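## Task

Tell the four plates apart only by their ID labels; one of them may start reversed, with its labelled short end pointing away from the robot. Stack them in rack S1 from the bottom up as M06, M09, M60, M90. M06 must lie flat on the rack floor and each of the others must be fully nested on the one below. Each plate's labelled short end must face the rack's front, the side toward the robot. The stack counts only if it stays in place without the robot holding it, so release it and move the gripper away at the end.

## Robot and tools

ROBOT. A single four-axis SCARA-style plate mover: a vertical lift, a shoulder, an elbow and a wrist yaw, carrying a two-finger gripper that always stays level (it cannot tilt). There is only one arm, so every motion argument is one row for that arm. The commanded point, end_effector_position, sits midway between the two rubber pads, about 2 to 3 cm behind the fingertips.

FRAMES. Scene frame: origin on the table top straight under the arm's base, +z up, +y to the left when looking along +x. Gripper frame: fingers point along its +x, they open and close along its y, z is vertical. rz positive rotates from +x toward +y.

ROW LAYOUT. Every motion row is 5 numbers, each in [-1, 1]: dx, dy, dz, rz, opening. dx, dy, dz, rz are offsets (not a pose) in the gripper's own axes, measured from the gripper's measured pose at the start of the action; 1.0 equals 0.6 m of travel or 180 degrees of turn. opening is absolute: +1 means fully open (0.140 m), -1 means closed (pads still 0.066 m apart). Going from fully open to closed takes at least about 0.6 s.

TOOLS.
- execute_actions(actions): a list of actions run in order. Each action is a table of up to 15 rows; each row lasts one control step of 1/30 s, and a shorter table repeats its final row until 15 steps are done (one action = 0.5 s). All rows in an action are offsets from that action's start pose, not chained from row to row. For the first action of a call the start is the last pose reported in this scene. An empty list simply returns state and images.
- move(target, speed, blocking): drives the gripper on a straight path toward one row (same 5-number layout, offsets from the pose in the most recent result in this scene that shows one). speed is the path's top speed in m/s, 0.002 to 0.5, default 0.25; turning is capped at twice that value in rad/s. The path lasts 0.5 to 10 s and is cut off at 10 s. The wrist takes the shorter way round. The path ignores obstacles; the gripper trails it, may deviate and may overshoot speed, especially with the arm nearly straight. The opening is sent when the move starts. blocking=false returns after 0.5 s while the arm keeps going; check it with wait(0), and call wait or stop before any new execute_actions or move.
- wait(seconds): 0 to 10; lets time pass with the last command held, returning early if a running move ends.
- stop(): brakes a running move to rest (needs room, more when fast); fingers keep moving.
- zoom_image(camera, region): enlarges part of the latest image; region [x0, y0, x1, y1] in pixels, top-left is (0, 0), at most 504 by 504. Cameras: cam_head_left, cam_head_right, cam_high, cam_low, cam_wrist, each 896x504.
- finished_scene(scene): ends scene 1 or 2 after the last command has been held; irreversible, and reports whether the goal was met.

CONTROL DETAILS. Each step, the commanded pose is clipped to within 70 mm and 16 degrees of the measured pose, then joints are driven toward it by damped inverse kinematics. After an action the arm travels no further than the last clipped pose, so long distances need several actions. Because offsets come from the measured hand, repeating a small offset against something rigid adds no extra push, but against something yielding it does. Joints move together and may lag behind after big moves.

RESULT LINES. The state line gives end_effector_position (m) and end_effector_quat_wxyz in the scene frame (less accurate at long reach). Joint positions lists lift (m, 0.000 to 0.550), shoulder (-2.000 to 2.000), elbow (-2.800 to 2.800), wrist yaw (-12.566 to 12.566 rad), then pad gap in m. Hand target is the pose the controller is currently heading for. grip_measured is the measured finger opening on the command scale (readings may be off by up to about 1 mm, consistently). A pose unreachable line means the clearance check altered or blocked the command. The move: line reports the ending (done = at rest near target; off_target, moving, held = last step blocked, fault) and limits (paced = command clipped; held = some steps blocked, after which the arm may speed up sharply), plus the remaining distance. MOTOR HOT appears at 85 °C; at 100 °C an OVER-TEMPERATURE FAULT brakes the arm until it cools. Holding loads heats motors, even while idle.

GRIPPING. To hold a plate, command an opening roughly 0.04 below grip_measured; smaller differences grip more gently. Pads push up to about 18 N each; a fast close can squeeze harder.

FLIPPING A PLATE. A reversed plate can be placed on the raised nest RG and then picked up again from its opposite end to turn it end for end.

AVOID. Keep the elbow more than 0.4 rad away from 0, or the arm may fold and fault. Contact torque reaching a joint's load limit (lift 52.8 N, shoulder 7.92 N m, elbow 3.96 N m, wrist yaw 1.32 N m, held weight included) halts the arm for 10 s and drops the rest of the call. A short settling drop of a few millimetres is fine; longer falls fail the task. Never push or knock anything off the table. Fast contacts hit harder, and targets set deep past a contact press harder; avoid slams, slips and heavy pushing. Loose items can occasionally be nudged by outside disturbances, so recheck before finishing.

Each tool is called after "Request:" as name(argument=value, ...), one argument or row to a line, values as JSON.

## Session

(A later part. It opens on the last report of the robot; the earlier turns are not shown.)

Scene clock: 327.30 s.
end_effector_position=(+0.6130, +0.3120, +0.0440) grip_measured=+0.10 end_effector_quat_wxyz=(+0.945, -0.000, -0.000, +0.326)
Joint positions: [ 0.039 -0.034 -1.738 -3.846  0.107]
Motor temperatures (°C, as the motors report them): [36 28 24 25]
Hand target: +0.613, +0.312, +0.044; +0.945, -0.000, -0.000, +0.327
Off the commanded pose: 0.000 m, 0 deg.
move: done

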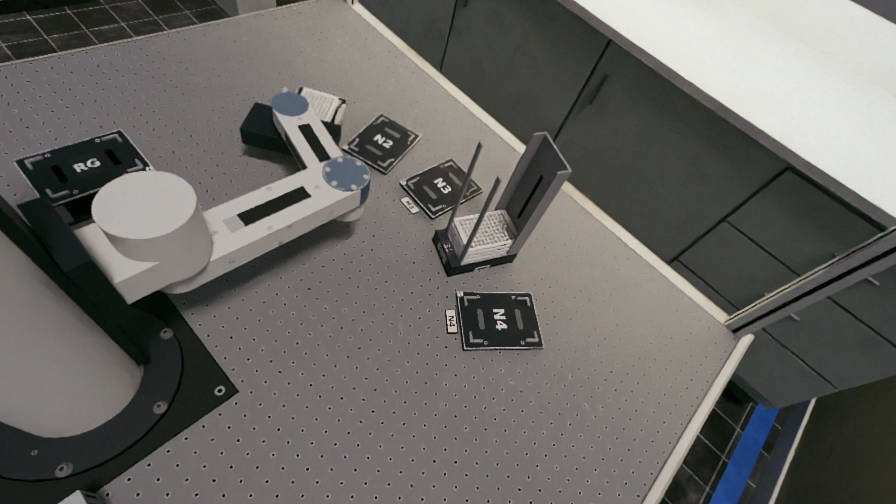

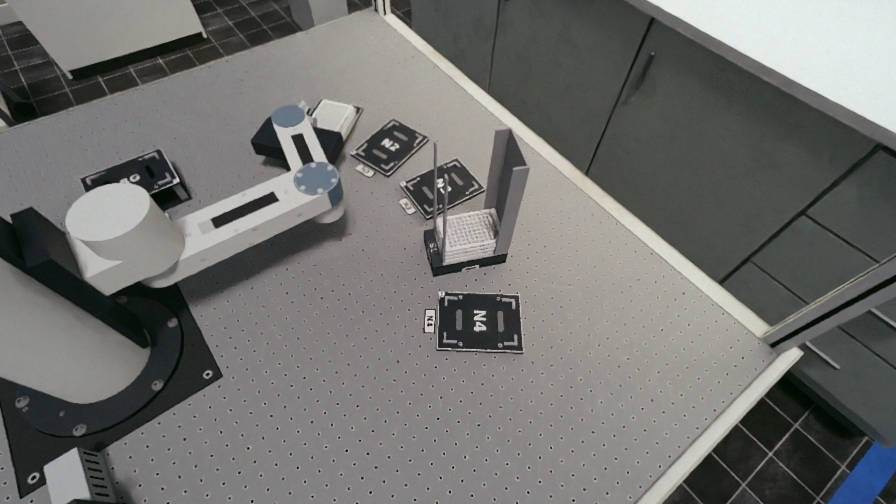

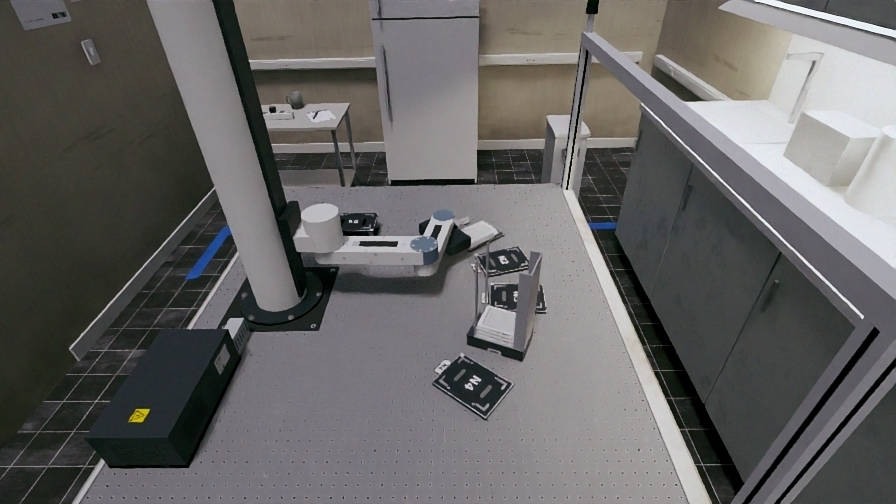

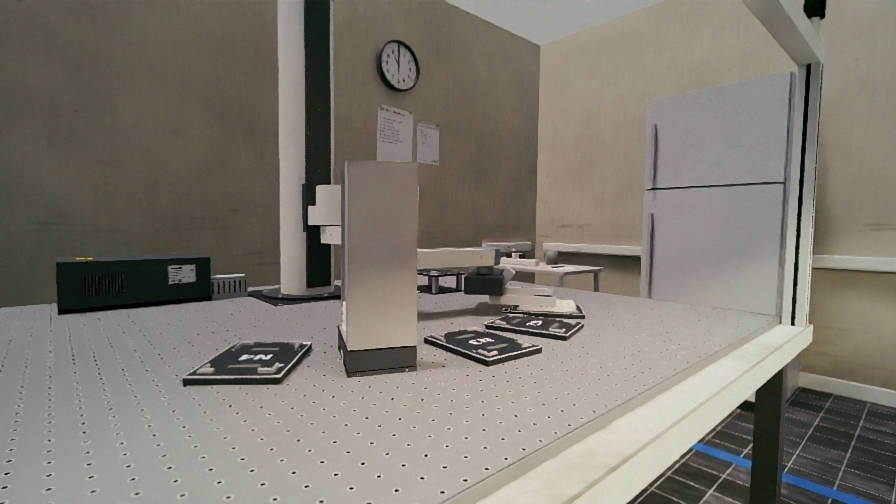

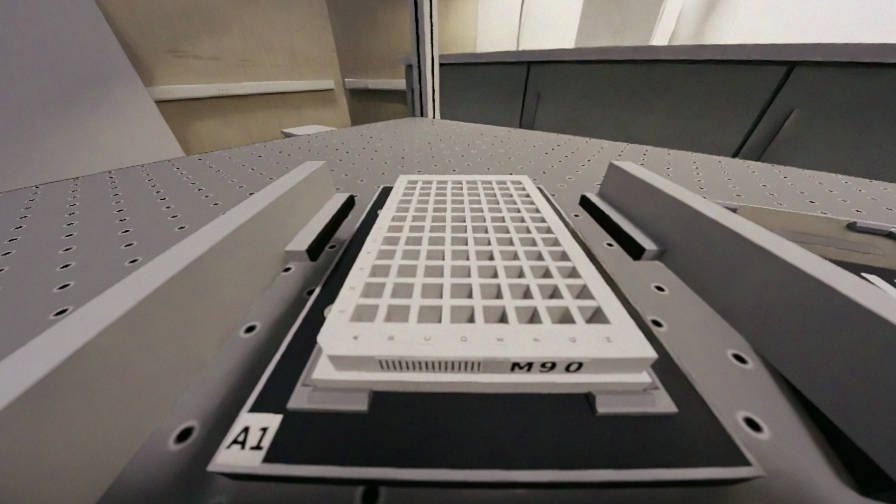

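Request:
move(
  target=[-0.0024,0.0005,-0.0267,-0.004,-0.22],
  speed=0.05,
)

Scene clock: 333.27 s.
end_effector_position=(+0.6117, +0.3113, +0.0279) grip_measured=-0.22 end_effector_quat_wxyz=(+0.947, -0.000, -0.000, +0.321)
Joint positions: [ 0.023 -0.033 -1.729 -3.868  0.095]
Motor temperatures (°C, as the motors report them): [36 28 24 25]
Hand target: +0.612, +0.311, +0.028; +0.947, -0.000, -0.000, +0.321
Off the commanded pose: 0.000 m, 0 deg.
move: done

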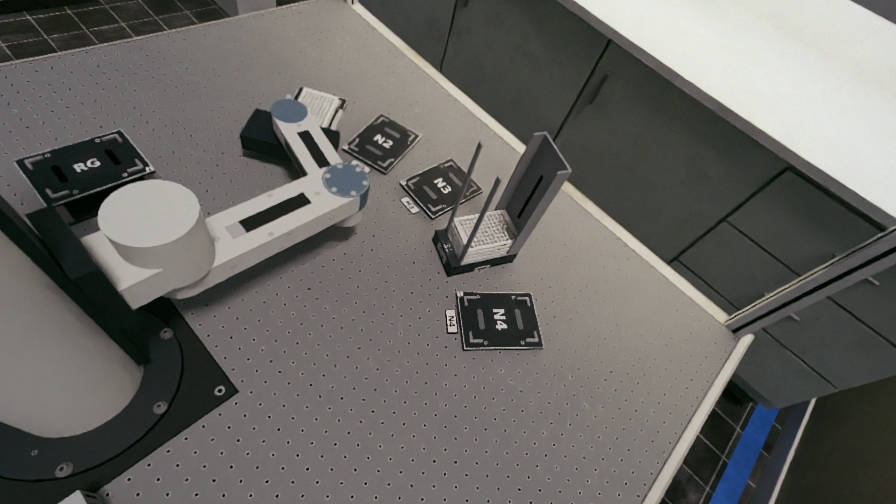

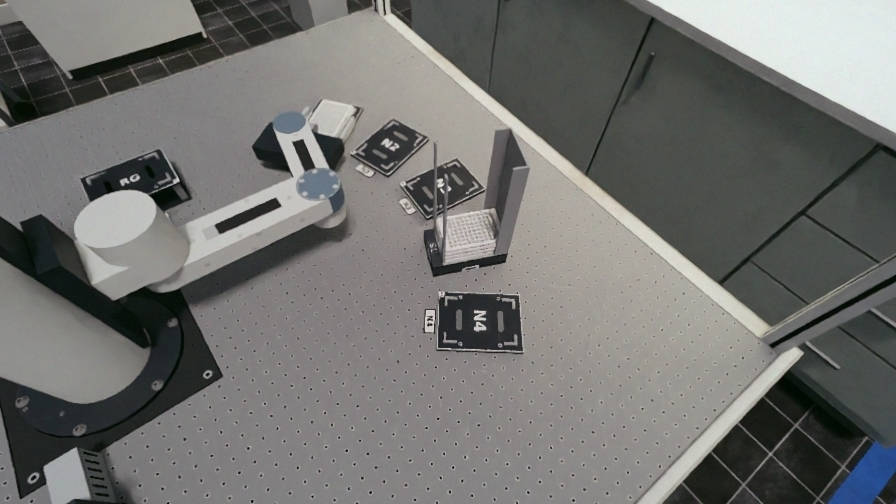

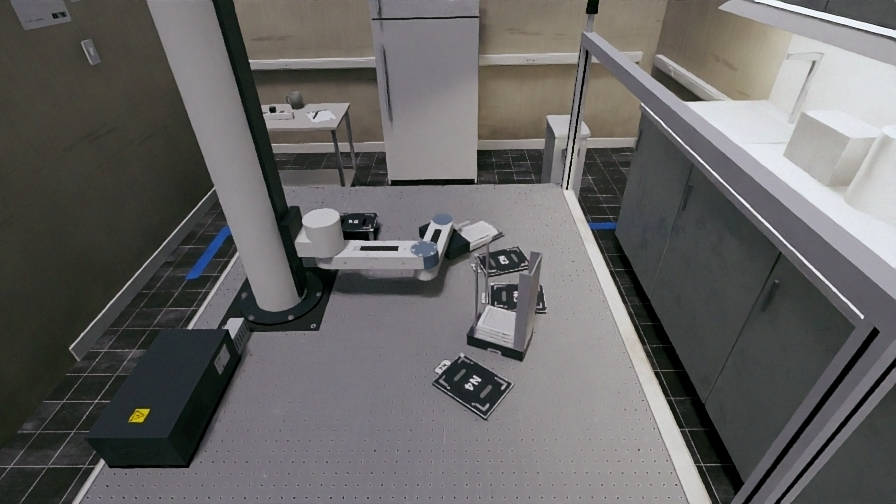

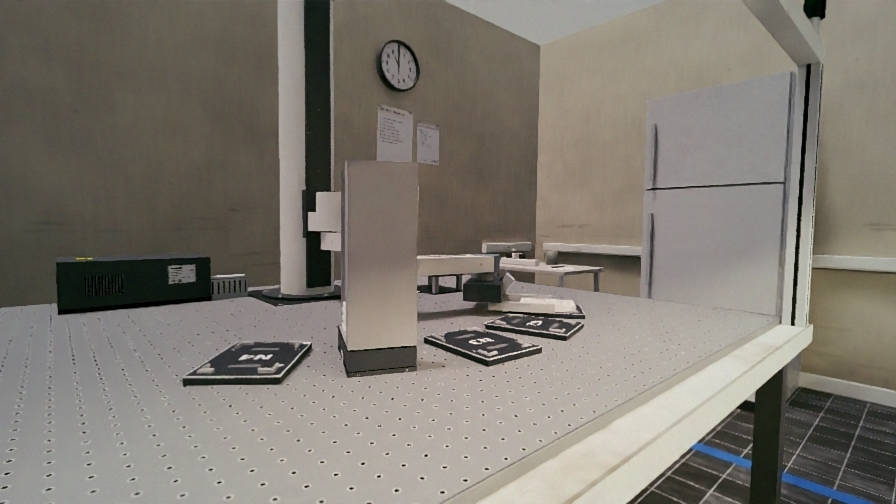

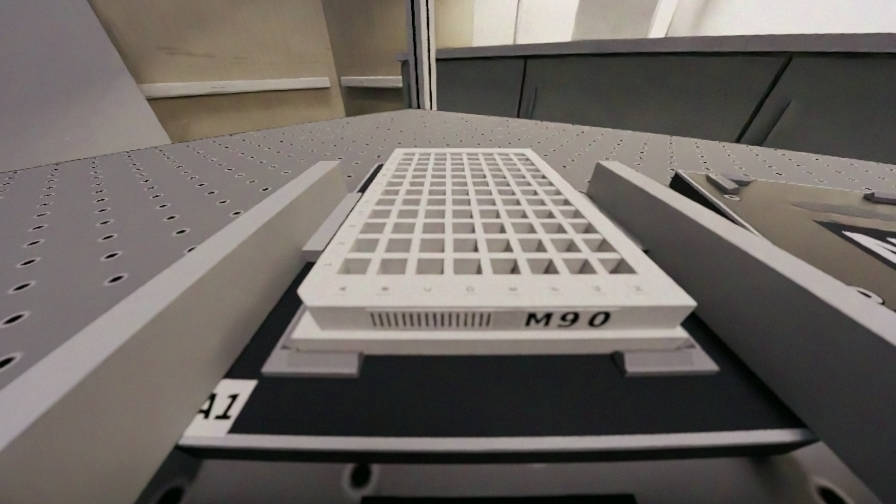

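Request:
execute_actions(
  actions=[
    [[0.0013,0,0,0,-0.3],[0.0013,0,0,0,-0.35],[0.0013,0,0,0,-0.4],[0.0013,0,0,0,-0.4],[0.0013,0,0,0,-0.4],[0.0013,0,0,0,-0.44],[0.0013,0,0,0,-0.44],[0.0013,0,0,0,-0.47],[0.0013,0,0,0,-0.47],[0.0013,0,0,0,-0.49],[0.0013,0,0,0,-0.49],[0.0013,0,0,0,-0.51],[0.0013,0,0,0,-0.53],[0.0013,0,0,0,-0.55]],
    [[0,0,0.001,0,-0.55],[0,0,0.003,0,-0.55],[0,0,0.006,0,-0.55],[0,0,0.009,0,-0.55],[0,0,0.012,0,-0.55],[0,0,0.015,0,-0.55],[0,0,0.018,0,-0.55],[0,0,0.021,0,-0.55],[0,0,0.025,0,-0.55]],
  ],
)

Request:
move(
  target=[-0.213,-0.492,0.4653,-0.24,-0.55],
  speed=0.35,
)

Scene clock: 342.93 s.
end_effector_position=(+0.6124, +0.3116, +0.0430) grip_measured=-0.50 end_effector_quat_wxyz=(+0.947, -0.000, -0.000, +0.320)
Joint positions: [ 0.038 -0.031 -1.733 -3.866  0.085]
Motor temperatures (°C, as the motors report them): [36 28 24 25]
Hand target: +0.612, +0.312, +0.043; +0.947, -0.000, -0.000, +0.320
Off the commanded pose: 0.000 m, 0 deg.

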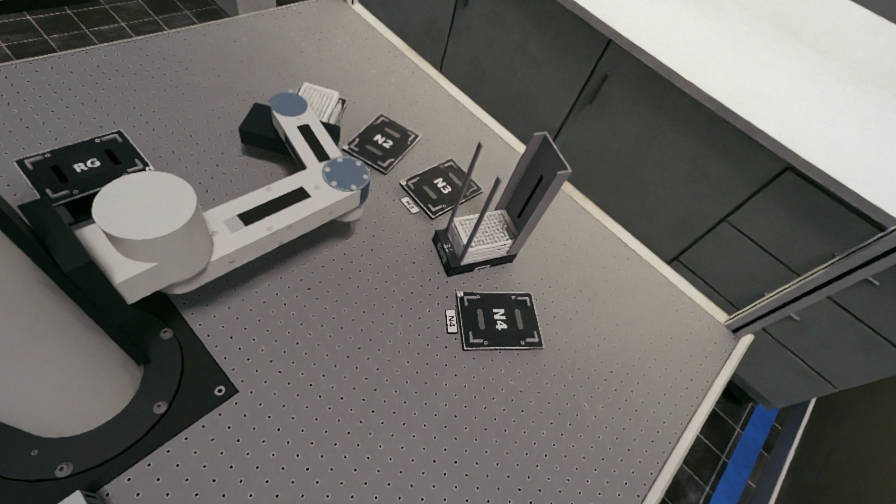

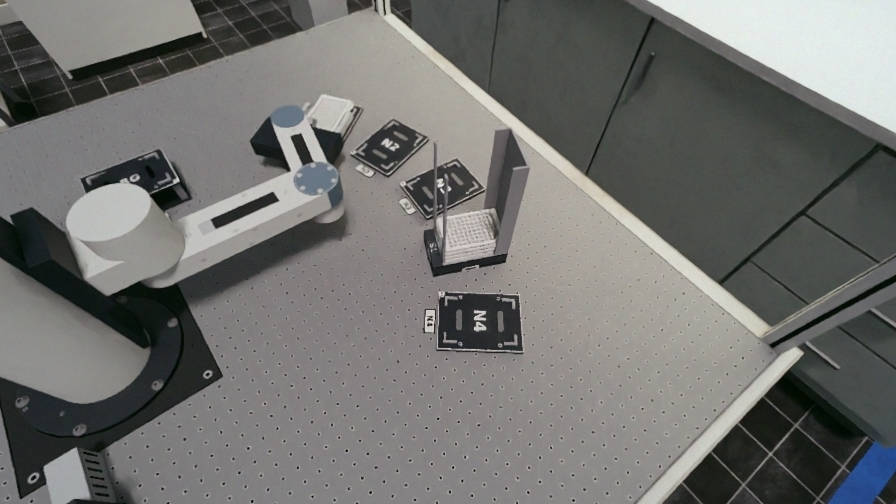

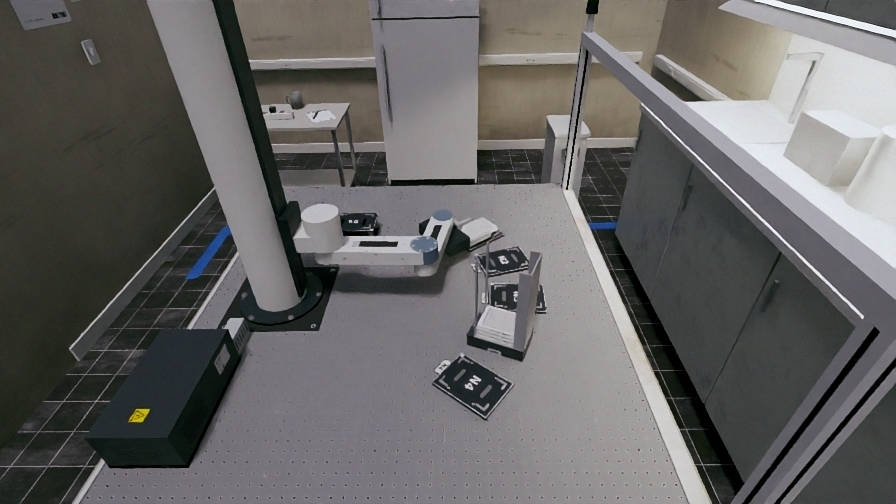

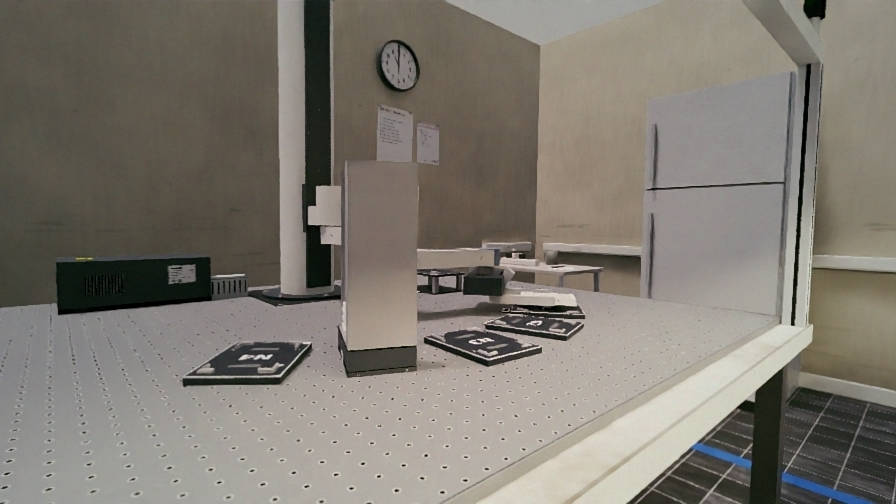

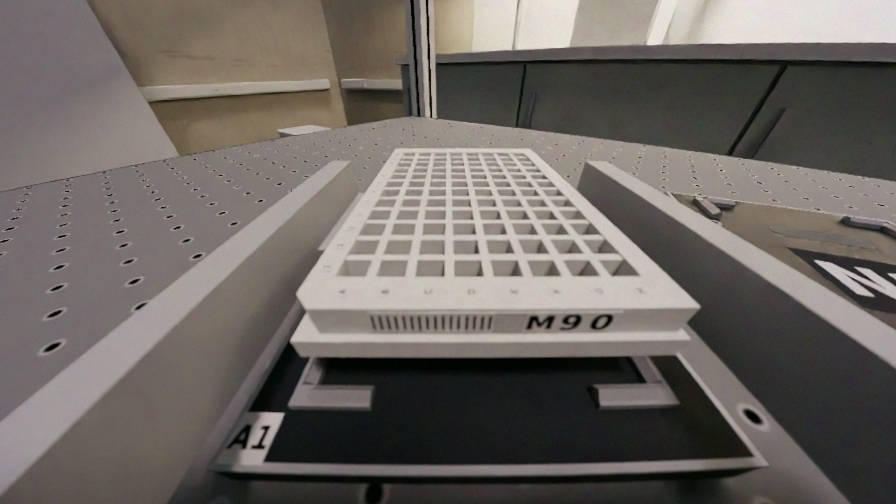

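Scene clock: 344.57 s.
end_effector_position=(+0.6897, -0.0008, +0.3222) grip_measured=-0.50 end_effector_quat_wxyz=(+0.999, -0.000, -0.000, -0.051)
Joint positions: [ 0.317 -0.656 -1.609 -4.12   0.085]
Motor temperatures (°C, as the motors report them): [36 28 24 25]
Hand target: +0.690, -0.001, +0.322; +0.999, -0.000, -0.000, -0.051
Off the commanded pose: 0.000 m, 0 deg.
move: done

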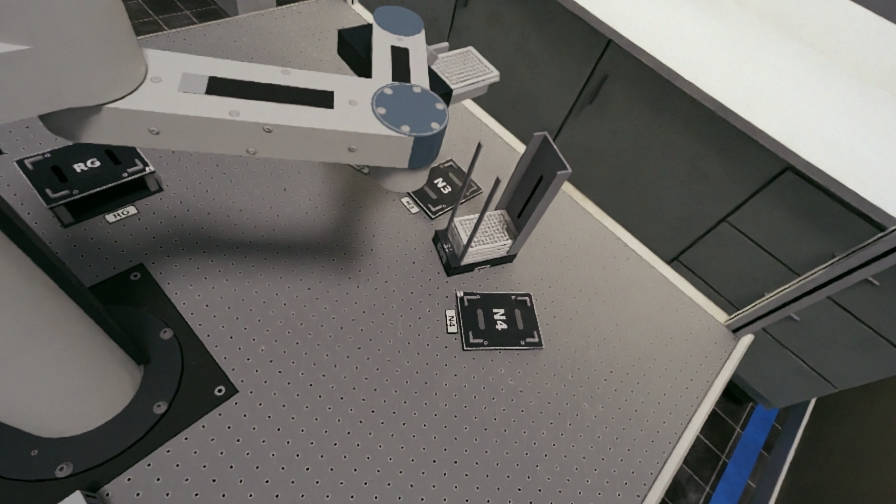

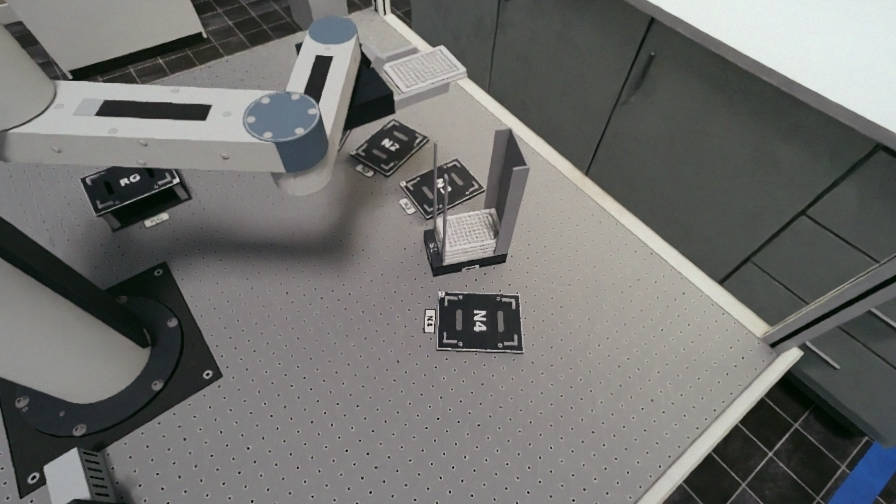

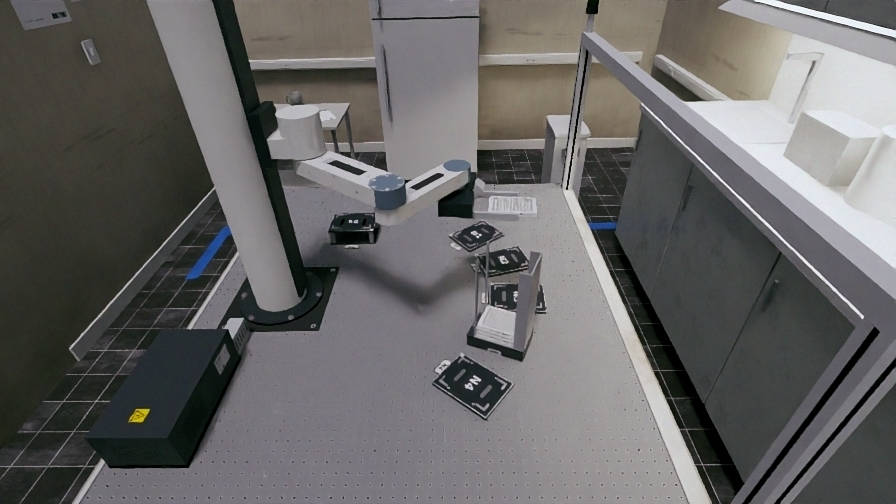

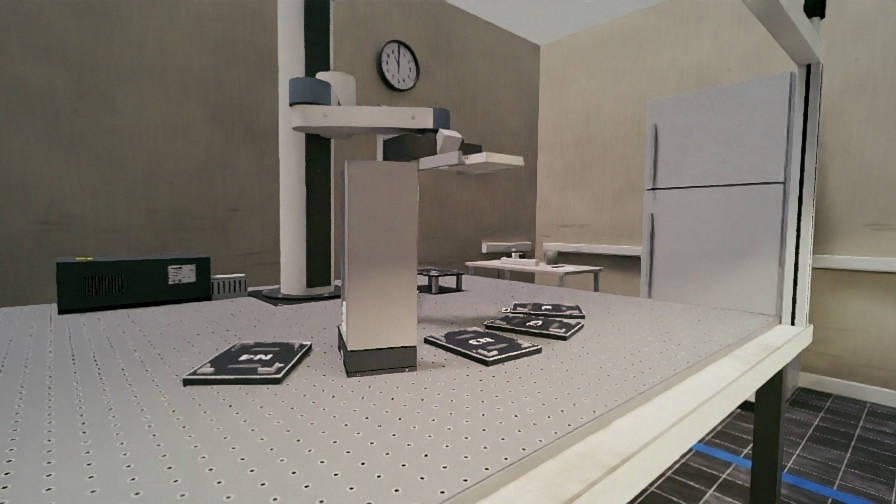

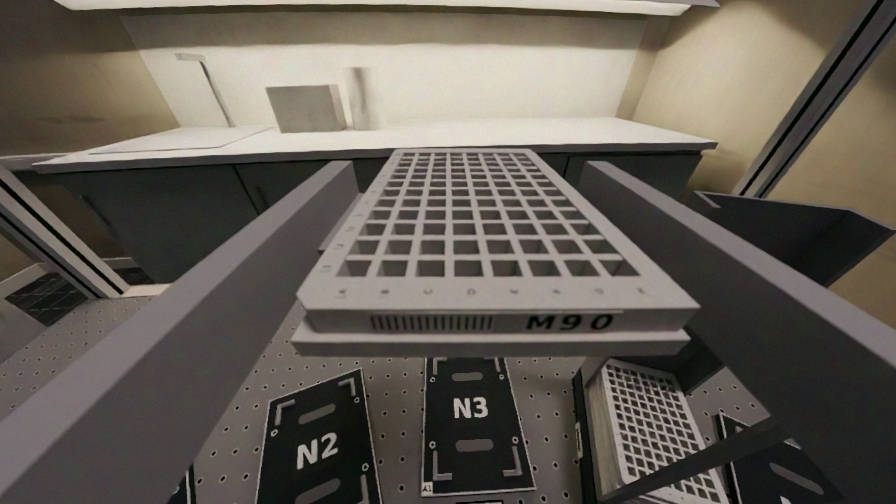

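Request:
move(
  target=[-0.0113,-0.3237,-0.003,-0.0952,-0.55],
  speed=0.3,
)

Scene clock: 348.40 s.
end_effector_position=(+0.6628, -0.1934, +0.3205) grip_measured=-0.50 end_effector_quat_wxyz=(+0.980, -0.000, -0.000, -0.200)
Joint positions: [ 0.315 -1.039 -1.661 -3.986  0.085]
Motor temperatures (°C, as the motors report them): [36 28 24 25]
Hand target: +0.663, -0.193, +0.320; +0.980, -0.000, -0.000, -0.200
Off the commanded pose: 0.000 m, 0 deg.
move: done

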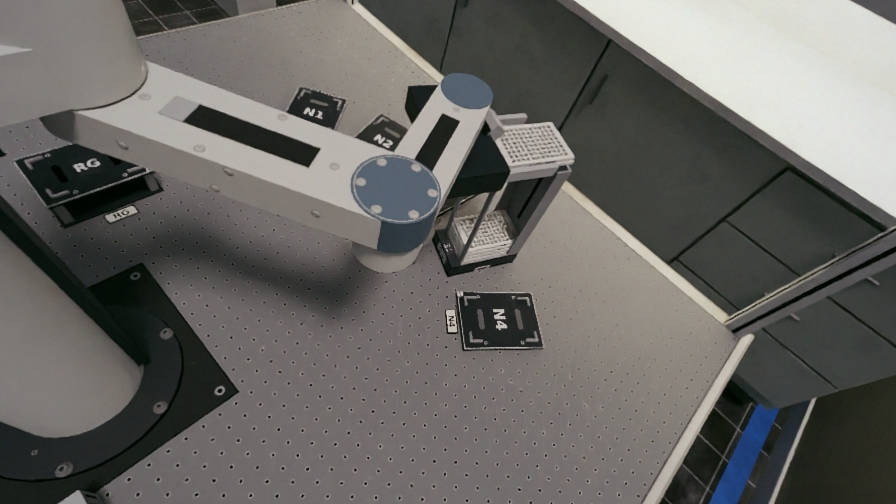

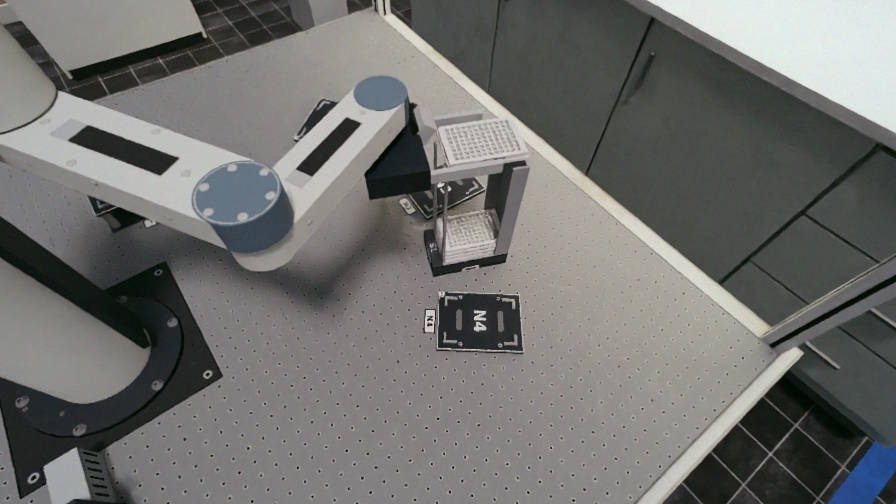

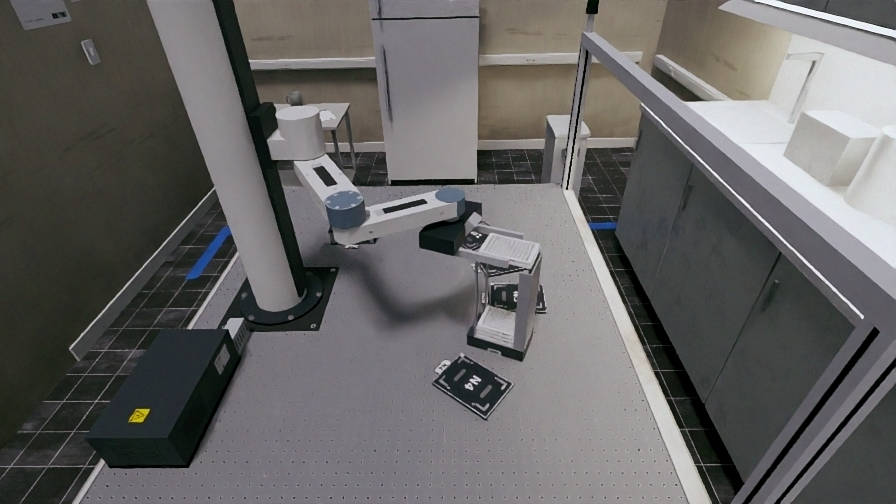

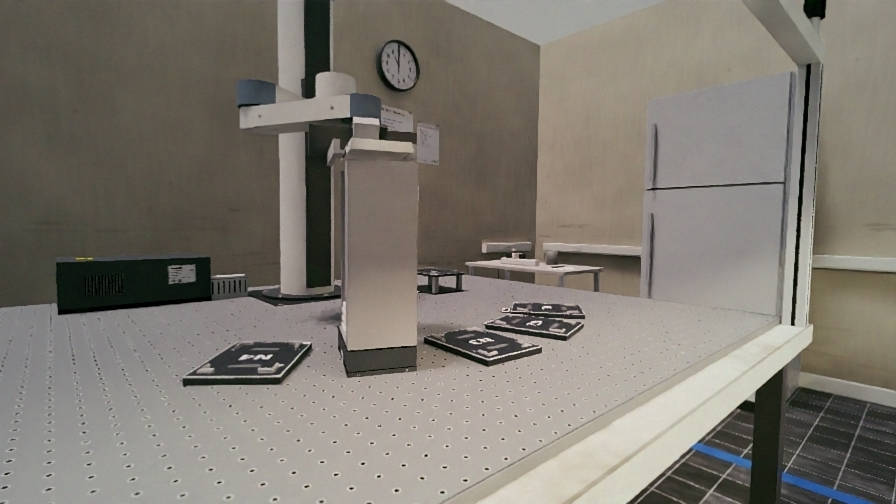

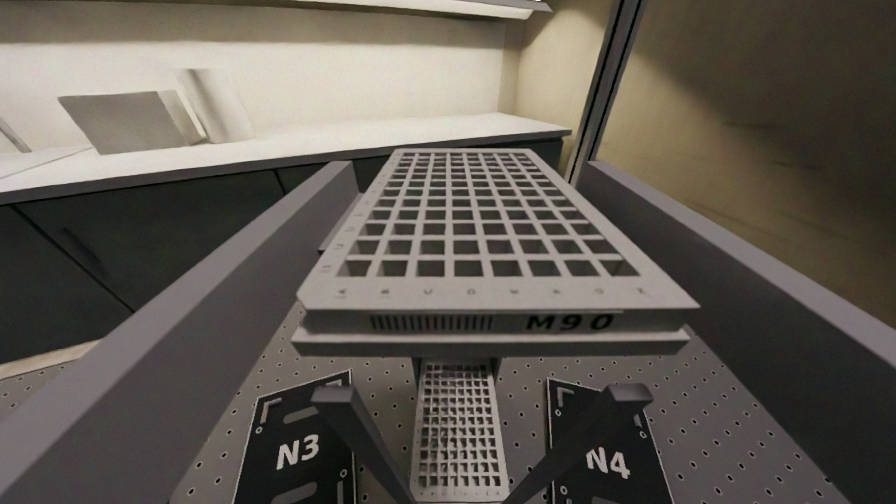

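Request:
move(
  target=[0.0005,0.0001,-0.0458,0.0005,-0.55],
  speed=0.02,
)

Scene clock: 353.20 s.
end_effector_position=(+0.6631, -0.1936, +0.2929) grip_measured=-0.50 end_effector_quat_wxyz=(+0.980, -0.000, -0.000, -0.199)
Joint positions: [ 0.288 -1.038 -1.663 -3.984  0.085]
Motor temperatures (°C, as the motors report them): [36 28 24 25]
Hand target: +0.663, -0.194, +0.293; +0.980, -0.000, -0.000, -0.199
Off the commanded pose: 0.000 m, 0 deg.
move: done

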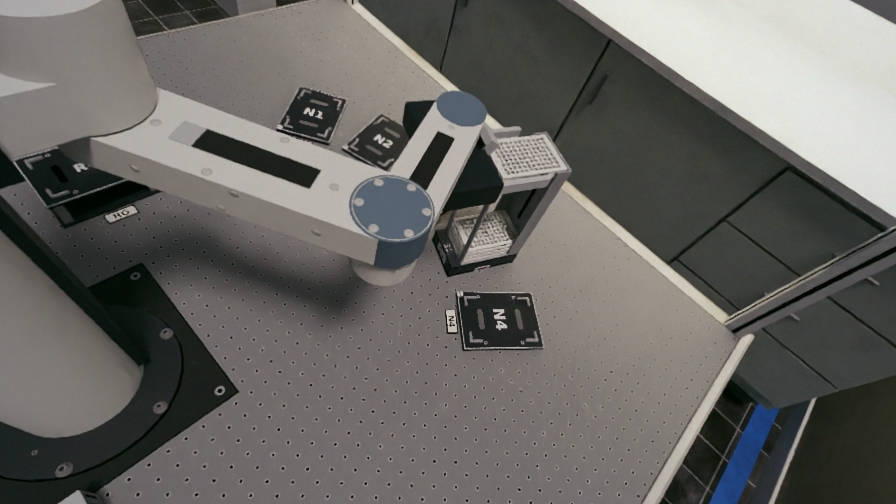

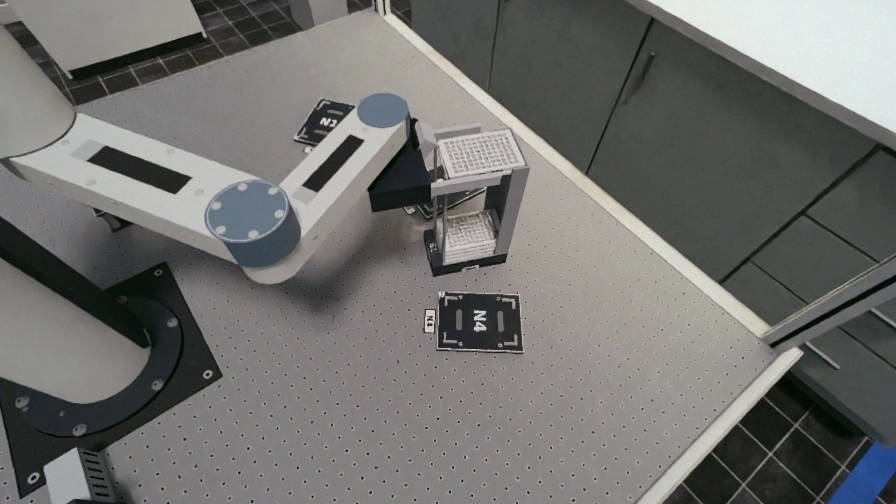

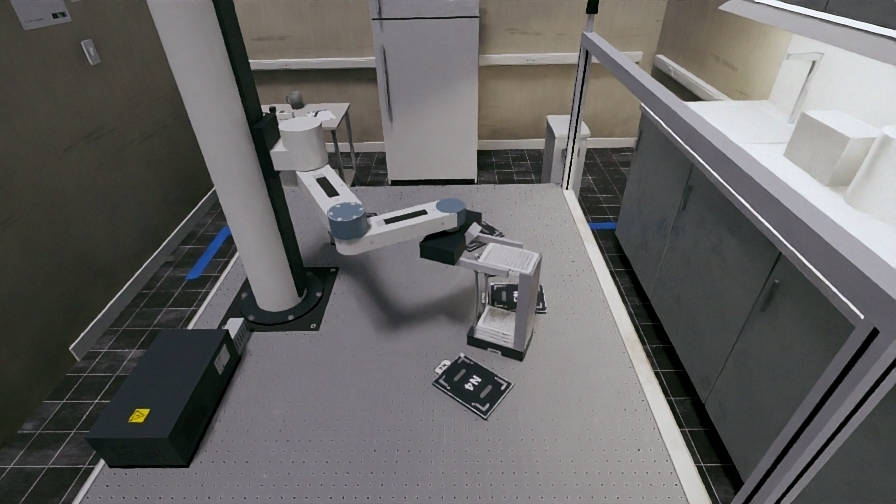

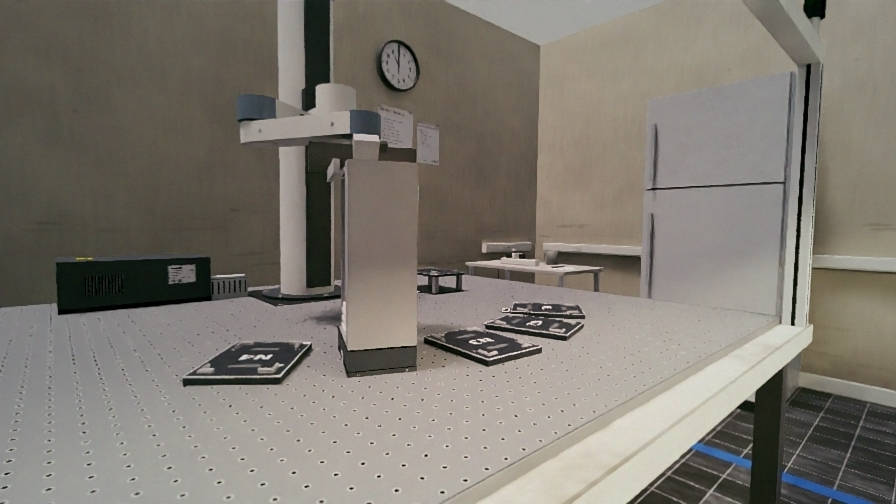

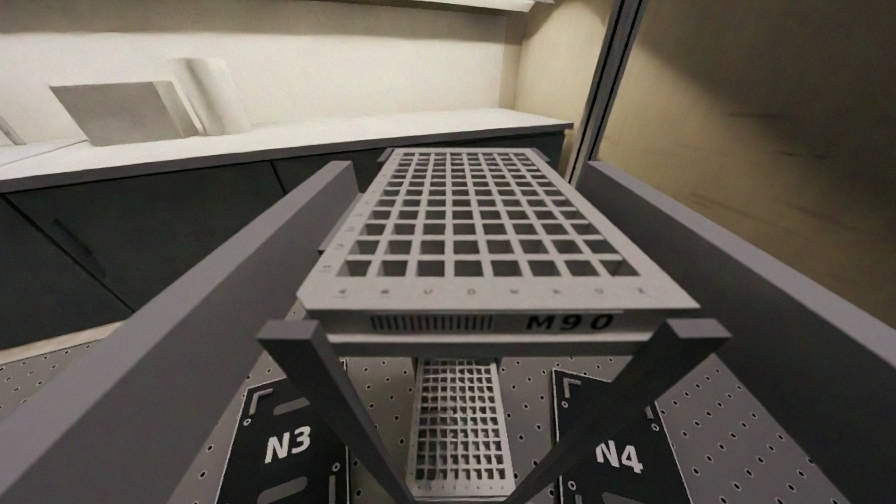

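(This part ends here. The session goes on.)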